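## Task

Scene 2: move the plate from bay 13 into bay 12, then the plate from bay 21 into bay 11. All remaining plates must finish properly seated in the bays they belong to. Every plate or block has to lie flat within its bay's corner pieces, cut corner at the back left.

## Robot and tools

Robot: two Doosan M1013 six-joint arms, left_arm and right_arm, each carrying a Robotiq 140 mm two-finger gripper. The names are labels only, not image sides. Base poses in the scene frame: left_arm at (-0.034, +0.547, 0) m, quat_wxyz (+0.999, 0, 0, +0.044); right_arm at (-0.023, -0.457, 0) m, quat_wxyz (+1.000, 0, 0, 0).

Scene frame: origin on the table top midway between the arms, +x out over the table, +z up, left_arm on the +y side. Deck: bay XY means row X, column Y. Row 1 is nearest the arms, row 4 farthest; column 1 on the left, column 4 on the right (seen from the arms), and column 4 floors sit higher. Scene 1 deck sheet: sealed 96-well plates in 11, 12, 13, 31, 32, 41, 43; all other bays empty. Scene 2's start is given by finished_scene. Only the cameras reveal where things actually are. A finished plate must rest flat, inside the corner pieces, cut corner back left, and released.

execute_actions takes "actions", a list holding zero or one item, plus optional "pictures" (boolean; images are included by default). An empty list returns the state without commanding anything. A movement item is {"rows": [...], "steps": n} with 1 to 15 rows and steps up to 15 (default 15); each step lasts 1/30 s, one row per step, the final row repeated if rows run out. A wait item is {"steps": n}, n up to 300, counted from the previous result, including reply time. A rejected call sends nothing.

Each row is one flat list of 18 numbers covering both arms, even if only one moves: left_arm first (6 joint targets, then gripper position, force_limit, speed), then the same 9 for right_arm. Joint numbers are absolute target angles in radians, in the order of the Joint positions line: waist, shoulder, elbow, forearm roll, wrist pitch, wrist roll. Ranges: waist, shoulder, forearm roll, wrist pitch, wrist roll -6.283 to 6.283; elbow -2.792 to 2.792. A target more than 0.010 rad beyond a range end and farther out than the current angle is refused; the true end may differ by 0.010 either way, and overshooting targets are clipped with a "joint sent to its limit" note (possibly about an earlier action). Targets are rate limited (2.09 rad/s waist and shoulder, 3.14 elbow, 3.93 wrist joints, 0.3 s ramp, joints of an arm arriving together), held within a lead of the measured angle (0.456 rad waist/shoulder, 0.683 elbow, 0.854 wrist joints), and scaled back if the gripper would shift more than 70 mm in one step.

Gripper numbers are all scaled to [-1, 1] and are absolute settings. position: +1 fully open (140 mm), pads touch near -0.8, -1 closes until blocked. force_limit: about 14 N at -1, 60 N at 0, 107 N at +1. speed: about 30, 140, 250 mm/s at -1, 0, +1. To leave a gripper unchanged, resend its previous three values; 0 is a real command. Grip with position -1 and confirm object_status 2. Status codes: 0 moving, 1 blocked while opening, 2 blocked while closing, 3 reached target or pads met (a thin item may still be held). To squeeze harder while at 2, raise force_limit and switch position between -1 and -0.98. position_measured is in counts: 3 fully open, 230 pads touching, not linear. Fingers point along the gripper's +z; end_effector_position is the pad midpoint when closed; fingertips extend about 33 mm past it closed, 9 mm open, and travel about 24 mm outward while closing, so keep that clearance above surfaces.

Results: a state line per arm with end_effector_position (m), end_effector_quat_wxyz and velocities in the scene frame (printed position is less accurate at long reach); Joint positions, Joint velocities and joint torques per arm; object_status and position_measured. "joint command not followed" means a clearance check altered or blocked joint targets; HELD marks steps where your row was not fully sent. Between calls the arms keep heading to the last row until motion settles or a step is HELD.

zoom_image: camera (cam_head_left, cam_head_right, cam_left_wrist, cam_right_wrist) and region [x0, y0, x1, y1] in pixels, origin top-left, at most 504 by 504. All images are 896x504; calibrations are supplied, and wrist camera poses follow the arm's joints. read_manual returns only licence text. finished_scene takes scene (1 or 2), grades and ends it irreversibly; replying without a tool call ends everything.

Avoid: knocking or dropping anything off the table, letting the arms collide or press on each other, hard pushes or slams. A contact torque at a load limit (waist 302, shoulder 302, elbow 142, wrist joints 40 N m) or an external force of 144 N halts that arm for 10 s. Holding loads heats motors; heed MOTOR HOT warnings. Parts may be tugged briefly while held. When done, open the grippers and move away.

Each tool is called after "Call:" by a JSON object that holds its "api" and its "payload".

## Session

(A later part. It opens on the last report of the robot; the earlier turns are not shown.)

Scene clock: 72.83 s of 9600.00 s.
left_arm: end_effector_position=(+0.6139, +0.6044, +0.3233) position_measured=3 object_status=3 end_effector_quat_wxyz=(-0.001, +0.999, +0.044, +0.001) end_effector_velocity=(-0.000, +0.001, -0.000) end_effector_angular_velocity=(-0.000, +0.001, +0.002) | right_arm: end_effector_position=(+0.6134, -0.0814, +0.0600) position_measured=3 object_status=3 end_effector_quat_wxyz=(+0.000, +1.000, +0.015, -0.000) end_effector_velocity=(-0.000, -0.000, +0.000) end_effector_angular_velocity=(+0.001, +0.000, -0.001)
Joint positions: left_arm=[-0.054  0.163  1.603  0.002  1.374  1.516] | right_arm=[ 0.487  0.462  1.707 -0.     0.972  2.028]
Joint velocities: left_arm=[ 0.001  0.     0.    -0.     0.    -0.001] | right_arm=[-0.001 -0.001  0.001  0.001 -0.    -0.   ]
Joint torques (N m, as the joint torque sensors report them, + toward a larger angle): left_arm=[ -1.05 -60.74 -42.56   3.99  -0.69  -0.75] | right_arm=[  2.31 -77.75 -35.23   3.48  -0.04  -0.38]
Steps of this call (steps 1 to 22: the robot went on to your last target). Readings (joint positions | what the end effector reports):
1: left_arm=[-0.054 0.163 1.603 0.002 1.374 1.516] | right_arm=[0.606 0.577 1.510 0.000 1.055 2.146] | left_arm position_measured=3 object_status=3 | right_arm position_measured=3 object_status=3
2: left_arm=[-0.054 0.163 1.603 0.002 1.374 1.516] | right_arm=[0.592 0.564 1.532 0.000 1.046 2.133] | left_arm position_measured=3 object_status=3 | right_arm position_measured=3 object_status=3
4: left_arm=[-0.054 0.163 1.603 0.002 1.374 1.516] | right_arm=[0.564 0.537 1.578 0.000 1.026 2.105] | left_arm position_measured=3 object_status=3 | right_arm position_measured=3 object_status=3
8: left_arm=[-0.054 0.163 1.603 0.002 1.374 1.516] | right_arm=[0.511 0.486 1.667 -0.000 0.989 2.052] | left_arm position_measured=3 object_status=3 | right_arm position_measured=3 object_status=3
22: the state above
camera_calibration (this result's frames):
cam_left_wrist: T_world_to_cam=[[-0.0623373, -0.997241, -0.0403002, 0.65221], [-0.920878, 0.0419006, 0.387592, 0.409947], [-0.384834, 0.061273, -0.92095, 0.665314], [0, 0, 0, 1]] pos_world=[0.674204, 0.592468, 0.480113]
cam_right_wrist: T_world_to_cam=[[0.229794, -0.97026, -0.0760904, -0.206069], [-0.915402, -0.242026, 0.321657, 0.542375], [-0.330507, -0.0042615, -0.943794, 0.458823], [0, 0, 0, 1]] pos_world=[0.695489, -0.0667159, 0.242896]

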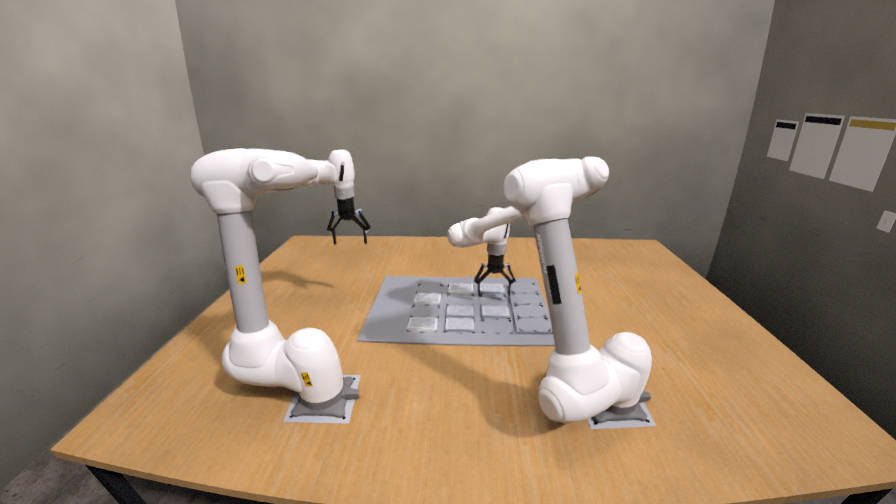

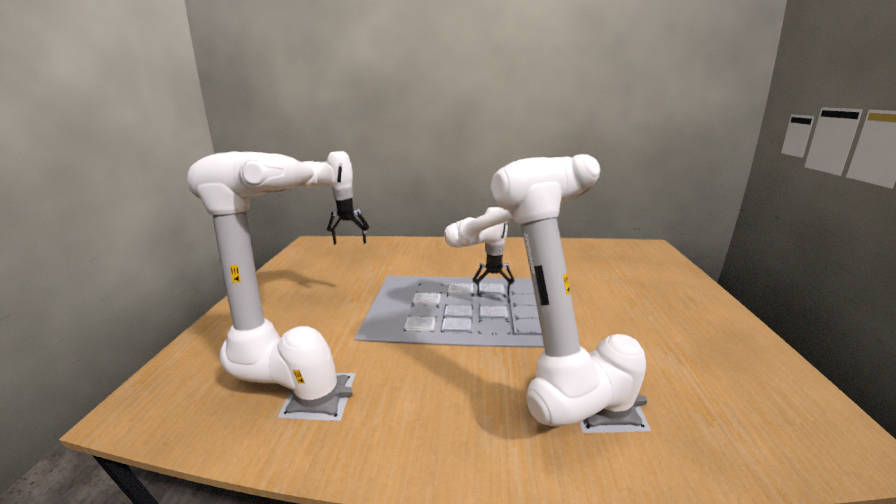

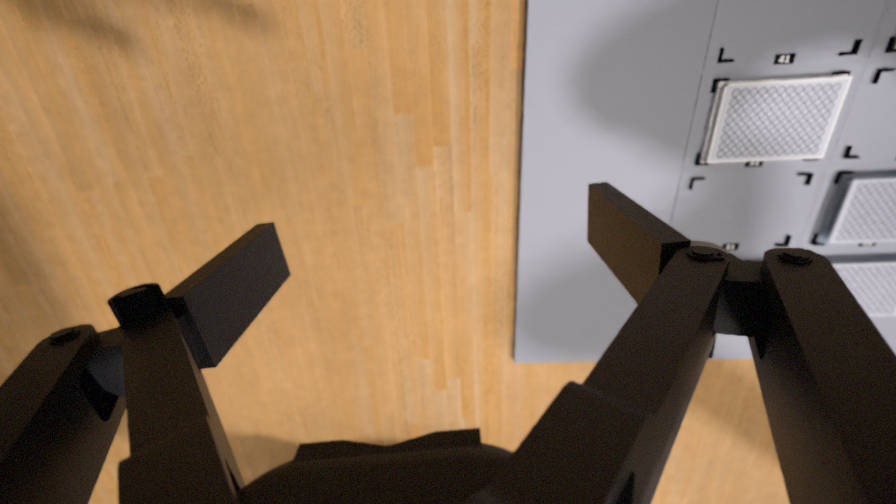

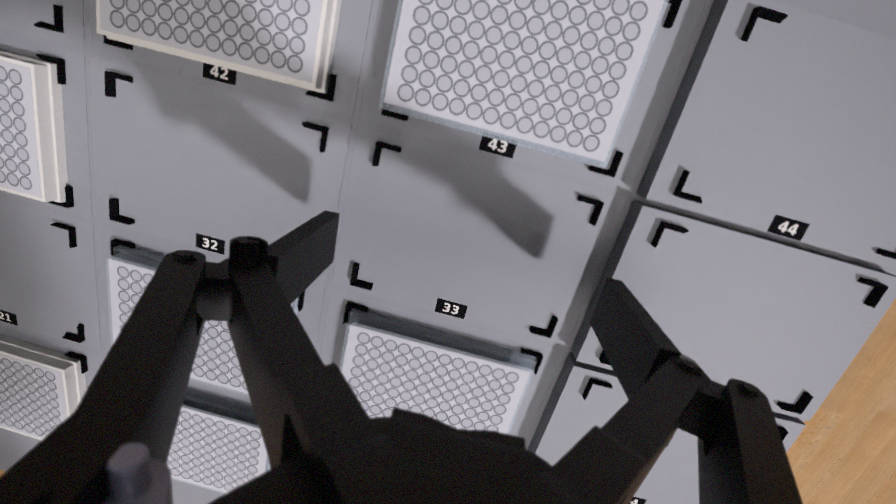

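Call:
{"api": "execute_actions", "payload": {"actions": [{"rows": [[-0.054,0.163,1.603,0.002,1.374,1.516,1,0,-0.5,0.4276,0.5923,1.4916,0,1.0577,1.9684,1,0,-0.5]], "steps": 14}], "pictures": false}}

Call:
{"api": "execute_actions", "payload": {"actions": [{"rows": [[-0.054,0.163,1.603,0.002,1.374,1.516,1,0,-0.5,0.4276,0.6088,1.5046,0,1.0282,1.9684,1,0,-0.5]], "steps": 14}]}}

Scene clock: 78.80 s of 9600.00 s.
left_arm: end_effector_position=(+0.6139, +0.6044, +0.3233) position_measured=3 object_status=3 end_effector_quat_wxyz=(-0.001, +0.999, +0.044, +0.001) end_effector_velocity=(-0.000, +0.001, -0.000) end_effector_angular_velocity=(-0.000, +0.001, +0.002) | right_arm: end_effector_position=(+0.7199, -0.0804, +0.0600) position_measured=3 object_status=3 end_effector_quat_wxyz=(-0.000, +1.000, +0.015, -0.000) end_effector_velocity=(+0.013, -0.000, -0.000) end_effector_angular_velocity=(-0.001, +0.001, +0.001)
Joint positions: left_arm=[-0.054  0.163  1.603  0.002  1.374  1.516] | right_arm=[0.428 0.591 1.494 0.    1.057 1.969]
Joint velocities: left_arm=[ 0.001  0.    -0.    -0.     0.    -0.001] | right_arm=[-0.006  0.016 -0.027 -0.     0.012 -0.008]
Joint torques (N m, as the joint torque sensors report them, + toward a larger angle): left_arm=[  0.52 -60.36 -42.35   3.85  -0.24  -0.71] | right_arm=[  0.35 -94.61 -36.2    3.57  -0.34  -0.42]
Steps of this call (steps 1 to 15: the robot went on to your last target; steps 16 to 90: nothing new was sent; then 2.50 s passed at rest; steps 91 to 104: all 14 steps of this action). Readings (joint positions | what the end effector reports):
91: left_arm=[-0.054 0.163 1.603 0.002 1.374 1.516] | right_arm=[0.487 0.462 1.707 0.000 0.972 2.028] | left_arm position_measured=3 object_status=3 | right_arm position_measured=3 object_status=3
92: left_arm=[-0.054 0.163 1.603 0.002 1.374 1.516] | right_arm=[0.485 0.466 1.701 0.000 0.975 2.026] | left_arm position_measured=3 object_status=3 | right_arm position_measured=3 object_status=3
94: left_arm=[-0.054 0.163 1.603 0.002 1.374 1.516] | right_arm=[0.472 0.494 1.654 0.000 0.993 2.013] | left_arm position_measured=3 object_status=3 | right_arm position_measured=3 object_status=3
98: left_arm=[-0.054 0.163 1.603 0.002 1.374 1.516] | right_arm=[0.441 0.562 1.542 0.000 1.038 1.982] | left_arm position_measured=3 object_status=3 | right_arm position_measured=3 object_status=3
104: the state above

Scene clock: 79.27 s of 9600.00 s.
left_arm: end_effector_position=(+0.6139, +0.6044, +0.3233) position_measured=3 object_status=3 end_effector_quat_wxyz=(-0.001, +0.999, +0.044, +0.001) end_effector_velocity=(-0.000, +0.001, -0.000) end_effector_angular_velocity=(-0.000, +0.001, +0.001) | right_arm: end_effector_position=(+0.7211, -0.0804, +0.0401) position_measured=3 object_status=3 end_effector_quat_wxyz=(-0.000, +1.000, +0.015, +0.000) end_effector_velocity=(-0.001, +0.000, -0.002) end_effector_angular_velocity=(-0.000, +0.002, +0.000)
Joint positions: left_arm=[-0.054  0.163  1.603  0.002  1.374  1.516] | right_arm=[0.428 0.609 1.505 0.    1.028 1.968]
Joint velocities: left_arm=[ 0.001  0.     0.    -0.     0.    -0.   ] | right_arm=[ 0.     0.001  0.001  0.001 -0.    -0.   ]
Joint torques (N m, as the joint torque sensors report them, + toward a larger angle): left_arm=[  2.37 -62.8  -41.87   4.38  -0.13  -0.43] | right_arm=[  2.39 -93.03 -36.     3.71  -0.21  -0.25]
Steps of this call (steps 1 to 14: all 14 steps of this action). Readings (joint positions | what the end effector reports):
1: left_arm=[-0.054 0.163 1.603 0.002 1.374 1.516] | right_arm=[0.428 0.592 1.493 0.000 1.057 1.969] | left_arm position_measured=3 object_status=3 | right_arm position_measured=3 object_status=3
2: left_arm=[-0.054 0.163 1.603 0.002 1.374 1.516] | right_arm=[0.428 0.595 1.495 0.000 1.051 1.969] | left_arm position_measured=3 object_status=3 | right_arm position_measured=3 object_status=3
4: left_arm=[-0.054 0.163 1.603 0.002 1.374 1.516] | right_arm=[0.428 0.604 1.501 0.000 1.038 1.969] | left_arm position_measured=3 object_status=3 | right_arm position_measured=3 object_status=3
8: left_arm=[-0.054 0.163 1.603 0.002 1.374 1.516] | right_arm=[0.428 0.608 1.504 0.000 1.030 1.968] | left_arm position_measured=3 object_status=3 | right_arm position_measured=3 object_status=3
14: the state above
camera_calibration (this result's frames):
cam_left_wrist: T_world_to_cam=[[-0.0623369, -0.997241, -0.0403002, 0.65221], [-0.920878, 0.0419003, 0.387592, 0.409947], [-0.384834, 0.0612728, -0.92095, 0.665314], [0, 0, 0, 1]] pos_world=[0.674204, 0.592468, 0.480113]
cam_right_wrist: T_world_to_cam=[[0.229727, -0.97027, -0.0761644, -0.231276], [-0.915432, -0.241988, 0.321599, 0.647657], [-0.330469, -0.00415668, -0.943808, 0.475613], [0, 0, 0, 1]] pos_world=[0.803192, -0.0656983, 0.222986]

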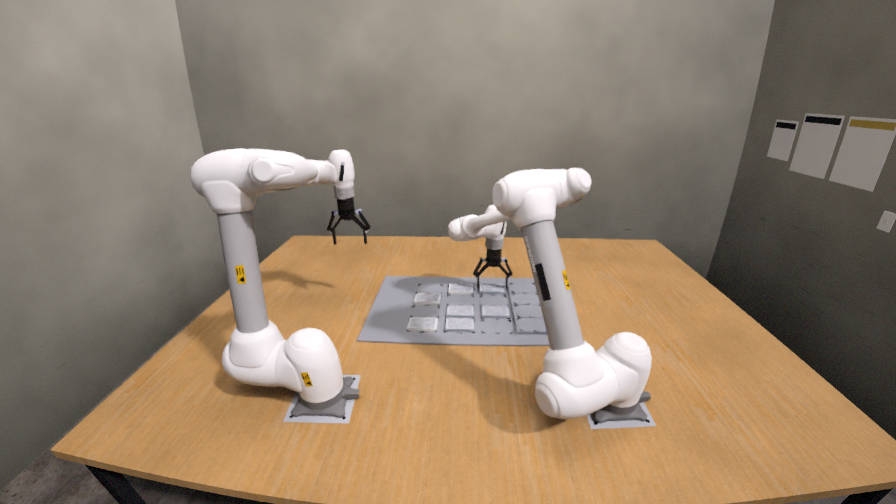

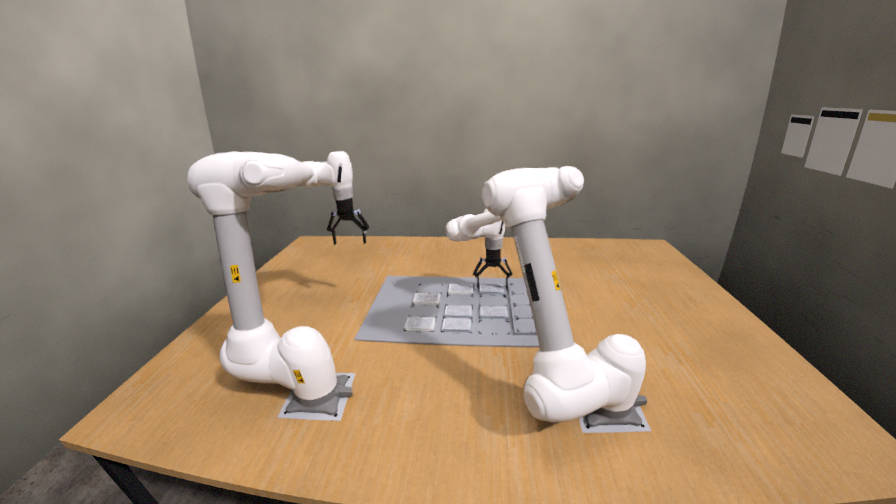

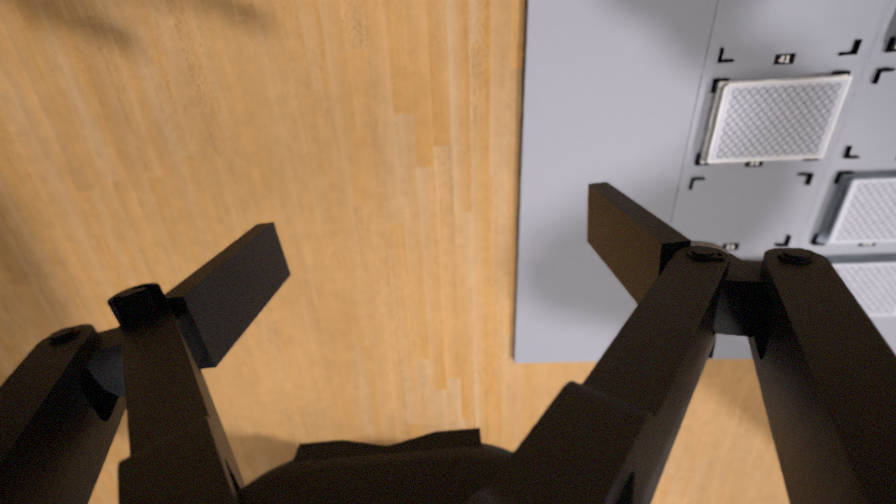

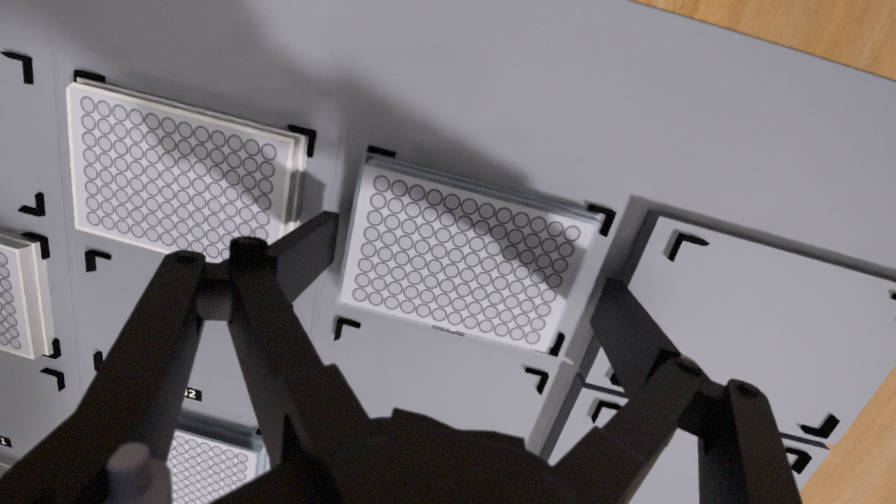

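Call:
{"api": "execute_actions", "payload": {"actions": [{"rows": [[-0.054,0.163,1.603,0.002,1.374,1.516,1,0,-0.5,0.4266,0.6162,1.5105,0,1.0149,1.9674,1,-0.5,-0.8]], "steps": 12}], "pictures": false}}

Call:
{"api": "execute_actions", "payload": {"actions": [{"rows": [[-0.054,0.163,1.603,0.002,1.374,1.516,1,0,-0.5,0.4266,0.6162,1.5105,0,1.0149,1.9674,-1,-0.5,-0.8]], "steps": 15}]}}

Scene clock: 83.07 s of 9600.00 s.
left_arm: end_effector_position=(+0.6139, +0.6044, +0.3233) position_measured=3 object_status=3 end_effector_quat_wxyz=(-0.001, +0.999, +0.044, +0.001) end_effector_velocity=(-0.000, +0.001, +0.001) end_effector_angular_velocity=(-0.000, -0.000, +0.001) | right_arm: end_effector_position=(+0.7213, -0.0812, +0.0310) position_measured=3 object_status=3 end_effector_quat_wxyz=(+0.000, +1.000, +0.015, +0.000) end_effector_velocity=(+0.000, +0.000, -0.001) end_effector_angular_velocity=(+0.001, -0.001, -0.001)
Joint positions: left_arm=[-0.054  0.163  1.603  0.002  1.374  1.516] | right_arm=[ 0.427  0.616  1.51  -0.     1.015  1.967]
Joint velocities: left_arm=[ 0.001 -0.001 -0.    -0.     0.001  0.   ] | right_arm=[-0.     0.001  0.001  0.001 -0.003 -0.   ]
Joint torques (N m, as the joint torque sensors report them, + toward a larger angle): left_arm=[ -1.03 -62.34 -42.14   4.38  -0.67  -0.27] | right_arm=[  2.19 -94.33 -35.46   3.56  -0.21  -0.31]
Steps of this call (steps 1 to 15: the robot went on to your last target; steps 16 to 90: nothing new was sent; then 0.40 s passed at rest; steps 91 to 102: all 12 steps of this action). Readings (joint positions | what the end effector reports):
91: left_arm=[-0.054 0.163 1.603 0.002 1.374 1.516] | right_arm=[0.428 0.609 1.505 -0.000 1.028 1.968] | left_arm position_measured=3 object_status=3 | right_arm position_measured=3 object_status=3
92: left_arm=[-0.054 0.163 1.603 0.002 1.374 1.516] | right_arm=[0.427 0.611 1.506 -0.000 1.024 1.968] | left_arm position_measured=3 object_status=3 | right_arm position_measured=3 object_status=3
94: left_arm=[-0.054 0.163 1.603 0.002 1.374 1.516] | right_arm=[0.427 0.614 1.509 -0.000 1.019 1.968] | left_arm position_measured=3 object_status=3 | right_arm position_measured=3 object_status=3
98: left_arm=[-0.054 0.163 1.603 0.002 1.374 1.516] | right_arm=[0.427 0.616 1.510 -0.000 1.016 1.967] | left_arm position_measured=3 object_status=3 | right_arm position_measured=3 object_status=3
102: the state above

Scene clock: 83.57 s of 9600.00 s.
left_arm: end_effector_position=(+0.6139, +0.6044, +0.3233) position_measured=3 object_status=3 end_effector_quat_wxyz=(-0.001, +0.999, +0.044, +0.001) end_effector_velocity=(-0.000, -0.000, +0.000) end_effector_angular_velocity=(-0.000, +0.001, -0.000) | right_arm: end_effector_position=(+0.7214, -0.0812, +0.0311) position_measured=36 object_status=0 end_effector_quat_wxyz=(-0.000, +1.000, +0.015, +0.000) end_effector_velocity=(-0.000, +0.000, -0.000) end_effector_angular_velocity=(+0.000, +0.001, -0.000)
Joint positions: left_arm=[-0.054  0.163  1.603  0.002  1.374  1.516] | right_arm=[0.427 0.616 1.51  0.    1.015 1.967]
Joint velocities: left_arm=[-0.    -0.    -0.    -0.     0.001 -0.   ] | right_arm=[ 0.     0.     0.     0.001  0.001 -0.   ]
Joint torques (N m, as the joint torque sensors report them, + toward a larger angle): left_arm=[  0.61 -62.5  -42.22   3.93  -0.5   -0.24] | right_arm=[  2.82 -60.62 -21.67   3.38  -3.18  -0.57]
Steps of this call (steps 1 to 15: all 15 steps of this action). Readings (joint positions | what the end effector reports):
1: left_arm=[-0.054 0.163 1.603 0.002 1.374 1.516] | right_arm=[0.427 0.616 1.510 -0.000 1.015 1.967] | left_arm position_measured=3 object_status=3 | right_arm position_measured=3 object_status=0
2: left_arm=[-0.054 0.163 1.603 0.002 1.374 1.516] | right_arm=[0.427 0.616 1.510 -0.000 1.015 1.967] | left_arm position_measured=3 object_status=3 | right_arm position_measured=4 object_status=0
4: left_arm=[-0.054 0.163 1.603 0.002 1.374 1.516] | right_arm=[0.427 0.616 1.510 -0.000 1.015 1.967] | left_arm position_measured=3 object_status=3 | right_arm position_measured=10 object_status=0
8: left_arm=[-0.054 0.163 1.603 0.002 1.374 1.516] | right_arm=[0.427 0.616 1.510 -0.000 1.015 1.967] | left_arm position_measured=3 object_status=3 | right_arm position_measured=21 object_status=0
15: the state above
camera_calibration (this result's frames):
cam_left_wrist: T_world_to_cam=[[-0.0623372, -0.997241, -0.0403002, 0.65221], [-0.920878, 0.0419006, 0.387592, 0.409947], [-0.384834, 0.0612729, -0.92095, 0.665314], [0, 0, 0, 1]] pos_world=[0.674204, 0.592468, 0.480113]
cam_right_wrist: T_world_to_cam=[[0.229716, -0.970271, -0.0761836, -0.232799], [-0.91547, -0.241984, 0.321495, 0.650655], [-0.330373, -0.00410868, -0.943842, 0.46716], [0, 0, 0, 1]] pos_world=[0.80347, -0.0665102, 0.214008]

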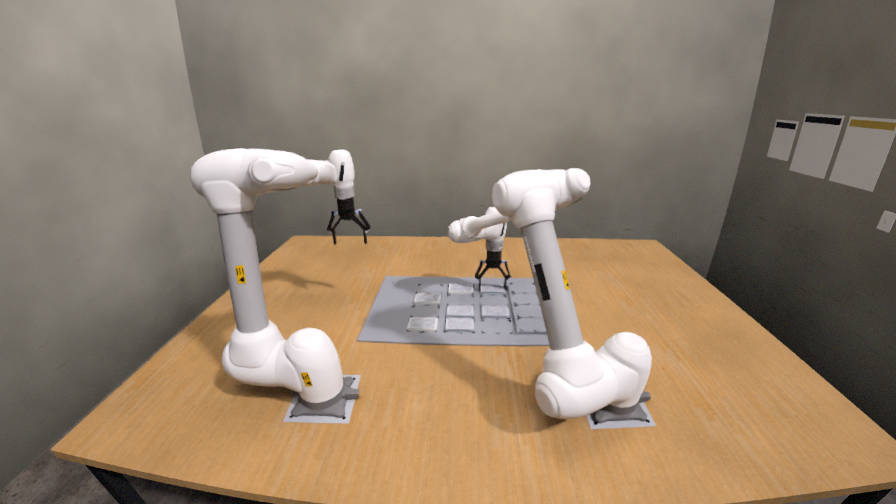

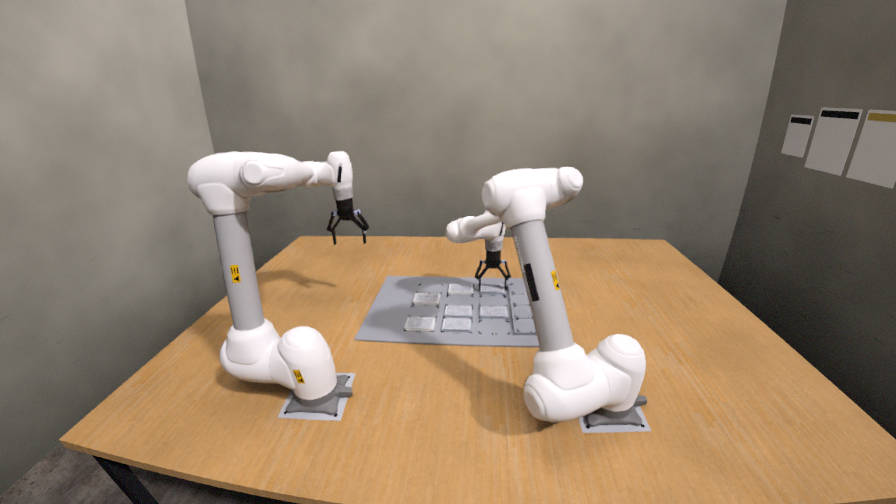

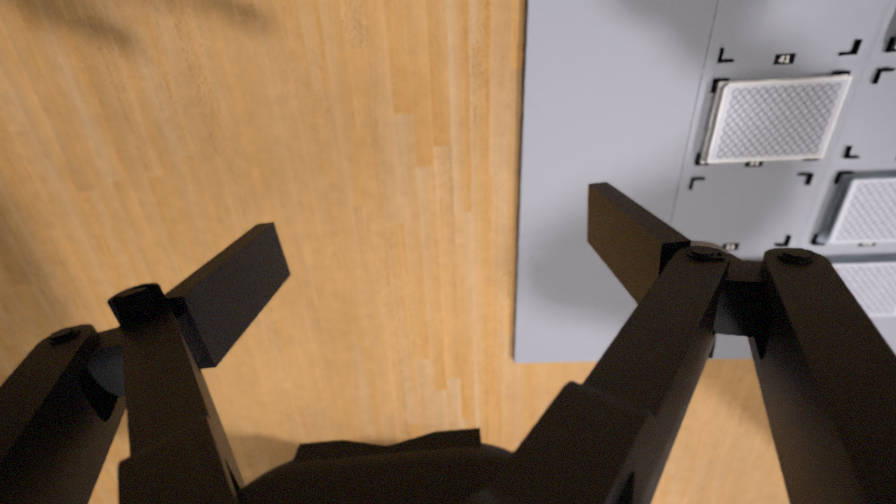

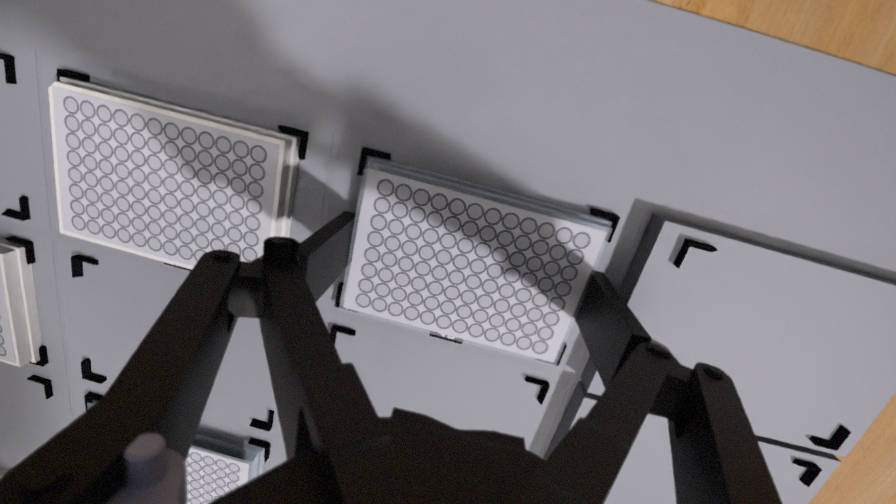

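Seated. Release and lift.

Call:
{"api": "execute_actions", "payload": {"actions": [{"rows": [[-0.054,0.163,1.603,0.002,1.374,1.516,1,0,-0.5,0.4266,0.6162,1.5105,0,1.0149,1.9674,1,0,-0.5],[-0.054,0.163,1.603,0.002,1.374,1.516,1,0,-0.5,0.4266,0.6162,1.5105,0,1.0149,1.9674,1,0,-0.5],[-0.054,0.163,1.603,0.002,1.374,1.516,1,0,-0.5,0.4266,0.6162,1.5105,0,1.0149,1.9674,1,0,-0.5],[-0.054,0.163,1.603,0.002,1.374,1.516,1,0,-0.5,0.4266,0.6162,1.5105,0,1.0149,1.9674,1,0,-0.5],[-0.054,0.163,1.603,0.002,1.374,1.516,1,0,-0.5,0.4266,0.6162,1.5105,0,1.0149,1.9674,1,0,-0.5],[-0.054,0.163,1.603,0.002,1.374,1.516,1,0,-0.5,0.4266,0.6162,1.5105,0,1.0149,1.9674,1,0,-0.5],[-0.054,0.163,1.603,0.002,1.374,1.516,1,0,-0.5,0.4266,0.5923,1.4916,0,1.0577,1.9674,1,0,-0.5]], "steps": 15}]}}

Scene clock: 87.13 s of 9600.00 s.
left_arm: end_effector_position=(+0.6139, +0.6044, +0.3233) position_measured=3 object_status=3 end_effector_quat_wxyz=(-0.001, +0.999, +0.044, +0.001) end_effector_velocity=(+0.000, -0.000, +0.000) end_effector_angular_velocity=(-0.000, -0.001, -0.000) | right_arm: end_effector_position=(+0.7213, -0.0812, +0.0588) position_measured=3 object_status=3 end_effector_quat_wxyz=(+0.000, +1.000, +0.015, -0.000) end_effector_velocity=(-0.000, +0.000, +0.013) end_effector_angular_velocity=(+0.000, -0.001, +0.000)
Joint positions: left_arm=[-0.054  0.163  1.603  0.002  1.374  1.516] | right_arm=[ 0.427  0.593  1.492 -0.     1.056  1.967]
Joint velocities: left_arm=[-0.001 -0.    -0.    -0.    -0.001 -0.   ] | right_arm=[ 0.    -0.011 -0.008 -0.     0.018 -0.   ]
Joint torques (N m, as the joint torque sensors report them, + toward a larger angle): left_arm=[  3.82 -60.57 -41.22   3.95  -0.36  -0.36] | right_arm=[  1.78 -90.96 -35.27   3.71  -0.23  -0.17]
Steps of this call (steps 1 to 15: the robot went on to your last target; steps 16 to 90: nothing new was sent; then 0.07 s passed at rest; steps 91 to 105: all 15 steps of this action). Readings (joint positions | what the end effector reports):
91: left_arm=[-0.054 0.163 1.603 0.002 1.374 1.516] | right_arm=[0.427 0.616 1.510 -0.000 1.015 1.967] | left_arm position_measured=3 object_status=3 | right_arm position_measured=36 object_status=0
92: left_arm=[-0.054 0.163 1.603 0.002 1.374 1.516] | right_arm=[0.427 0.616 1.511 -0.000 1.015 1.967] | left_arm position_measured=3 object_status=3 | right_arm position_measured=36 object_status=0
94: left_arm=[-0.054 0.163 1.603 0.002 1.374 1.516] | right_arm=[0.427 0.617 1.511 -0.000 1.015 1.967] | left_arm position_measured=3 object_status=3 | right_arm position_measured=25 object_status=0
98: left_arm=[-0.054 0.163 1.603 0.002 1.374 1.516] | right_arm=[0.427 0.613 1.508 -0.000 1.023 1.967] | left_arm position_measured=3 object_status=3 | right_arm position_measured=6 object_status=0
105: the state above
camera_calibration (this result's frames):
cam_left_wrist: T_world_to_cam=[[-0.0623372, -0.997241, -0.0403002, 0.65221], [-0.920878, 0.0419005, 0.387592, 0.409947], [-0.384834, 0.061273, -0.92095, 0.665314], [0, 0, 0, 1]] pos_world=[0.674204, 0.592468, 0.480113]
cam_right_wrist: T_world_to_cam=[[0.229724, -0.970281, -0.0760444, -0.230738], [-0.915347, -0.241944, 0.321874, 0.641549], [-0.330707, -0.00433515, -0.943724, 0.493527], [0, 0, 0, 1]] pos_world=[0.803459, -0.0665218, 0.241709]

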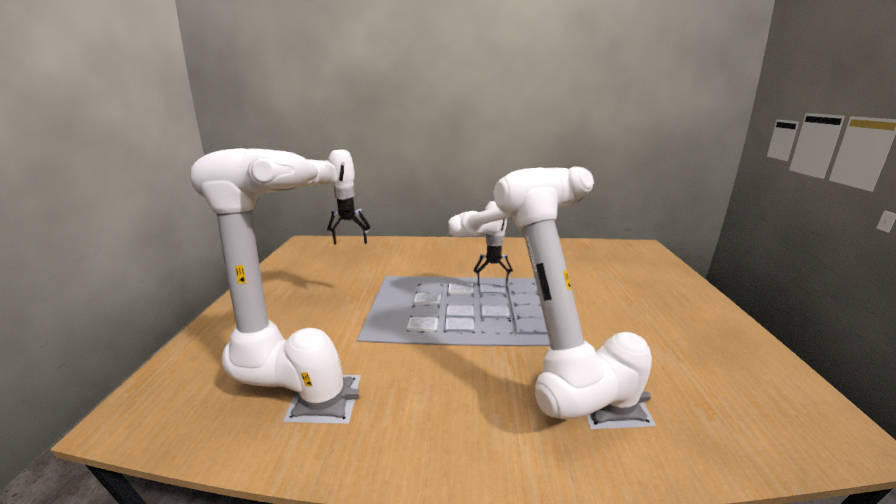

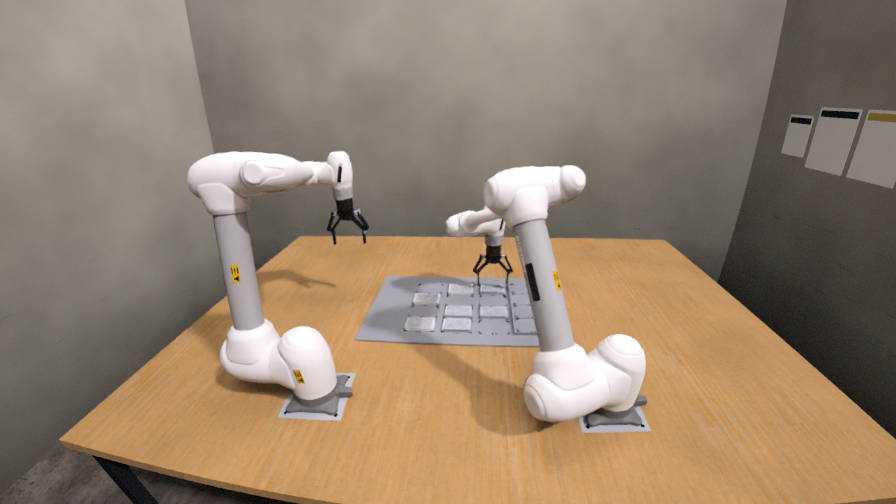

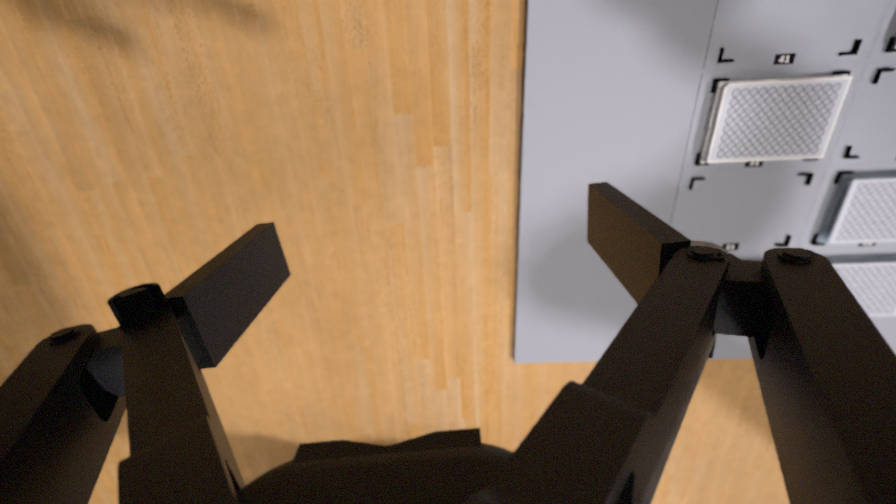

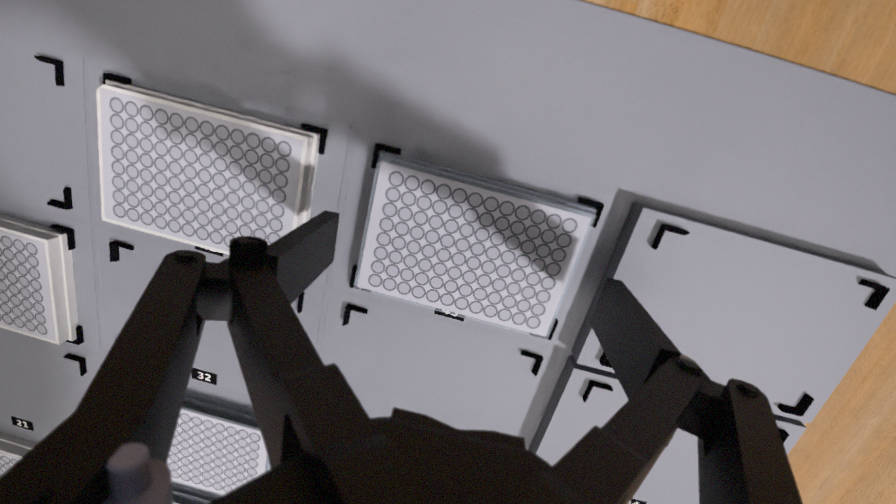

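All seated. Move a bit clear and finish.

Call:
{"api": "execute_actions", "payload": {"actions": [{"rows": [[-0.054,0.163,1.603,0.002,1.374,1.516,1,0,-0.5,0.4266,0.52,1.43,0,1.19,1.9674,1,0,-0.5]], "steps": 15}], "pictures": false}}

Call:
{"api": "finished_scene", "payload": {"scene": 2}}

Scene clock: 88.83 s of 9600.00 s.
left_arm: end_effector_position=(+0.6139, +0.6044, +0.3233) position_measured=3 object_status=3 end_effector_quat_wxyz=(-0.001, +0.999, +0.044, +0.001) end_effector_velocity=(+0.001, +0.001, +0.000) end_effector_angular_velocity=(+0.000, -0.002, +0.001) | right_arm: end_effector_position=(+0.7165, -0.0834, +0.1506) position_measured=3 object_status=3 end_effector_quat_wxyz=(-0.000, +1.000, +0.015, +0.001) end_effector_velocity=(-0.001, -0.000, +0.004) end_effector_angular_velocity=(-0.000, +0.002, -0.000)
Joint positions: left_arm=[-0.054  0.163  1.603  0.002  1.374  1.516] | right_arm=[ 0.427  0.52   1.43  -0.     1.189  1.967]
Joint velocities: left_arm=[ 0.001  0.    -0.     0.    -0.001  0.   ] | right_arm=[-0.    -0.003 -0.003  0.     0.008 -0.   ]
Joint torques (N m, as the joint torque sensors report them, + toward a larger angle): left_arm=[  1.65 -61.76 -41.99   4.02  -0.46  -0.7 ] | right_arm=[  2.2  -86.77 -39.07   3.91  -0.39  -0.21]
Steps of this call (steps 1 to 15: the robot went on to your last target; steps 16 to 36: nothing new was sent; steps 37 to 51: all 15 steps of this action). Readings (joint positions | what the end effector reports):
37: left_arm=[-0.054 0.163 1.603 0.002 1.374 1.516] | right_arm=[0.427 0.592 1.491 0.000 1.058 1.967] | left_arm position_measured=3 object_status=3 | right_arm position_measured=3 object_status=3
38: left_arm=[-0.054 0.163 1.603 0.002 1.374 1.516] | right_arm=[0.427 0.588 1.488 0.000 1.067 1.967] | left_arm position_measured=3 object_status=3 | right_arm position_measured=3 object_status=3
40: left_arm=[-0.054 0.163 1.603 0.002 1.374 1.516] | right_arm=[0.427 0.562 1.466 0.000 1.113 1.967] | left_arm position_measured=3 object_status=3 | right_arm position_measured=3 object_status=3
44: left_arm=[-0.054 0.163 1.603 0.002 1.374 1.516] | right_arm=[0.427 0.526 1.435 0.000 1.178 1.967] | left_arm position_measured=3 object_status=3 | right_arm position_measured=3 object_status=3
51: the state above

The scene is finished: the task was done.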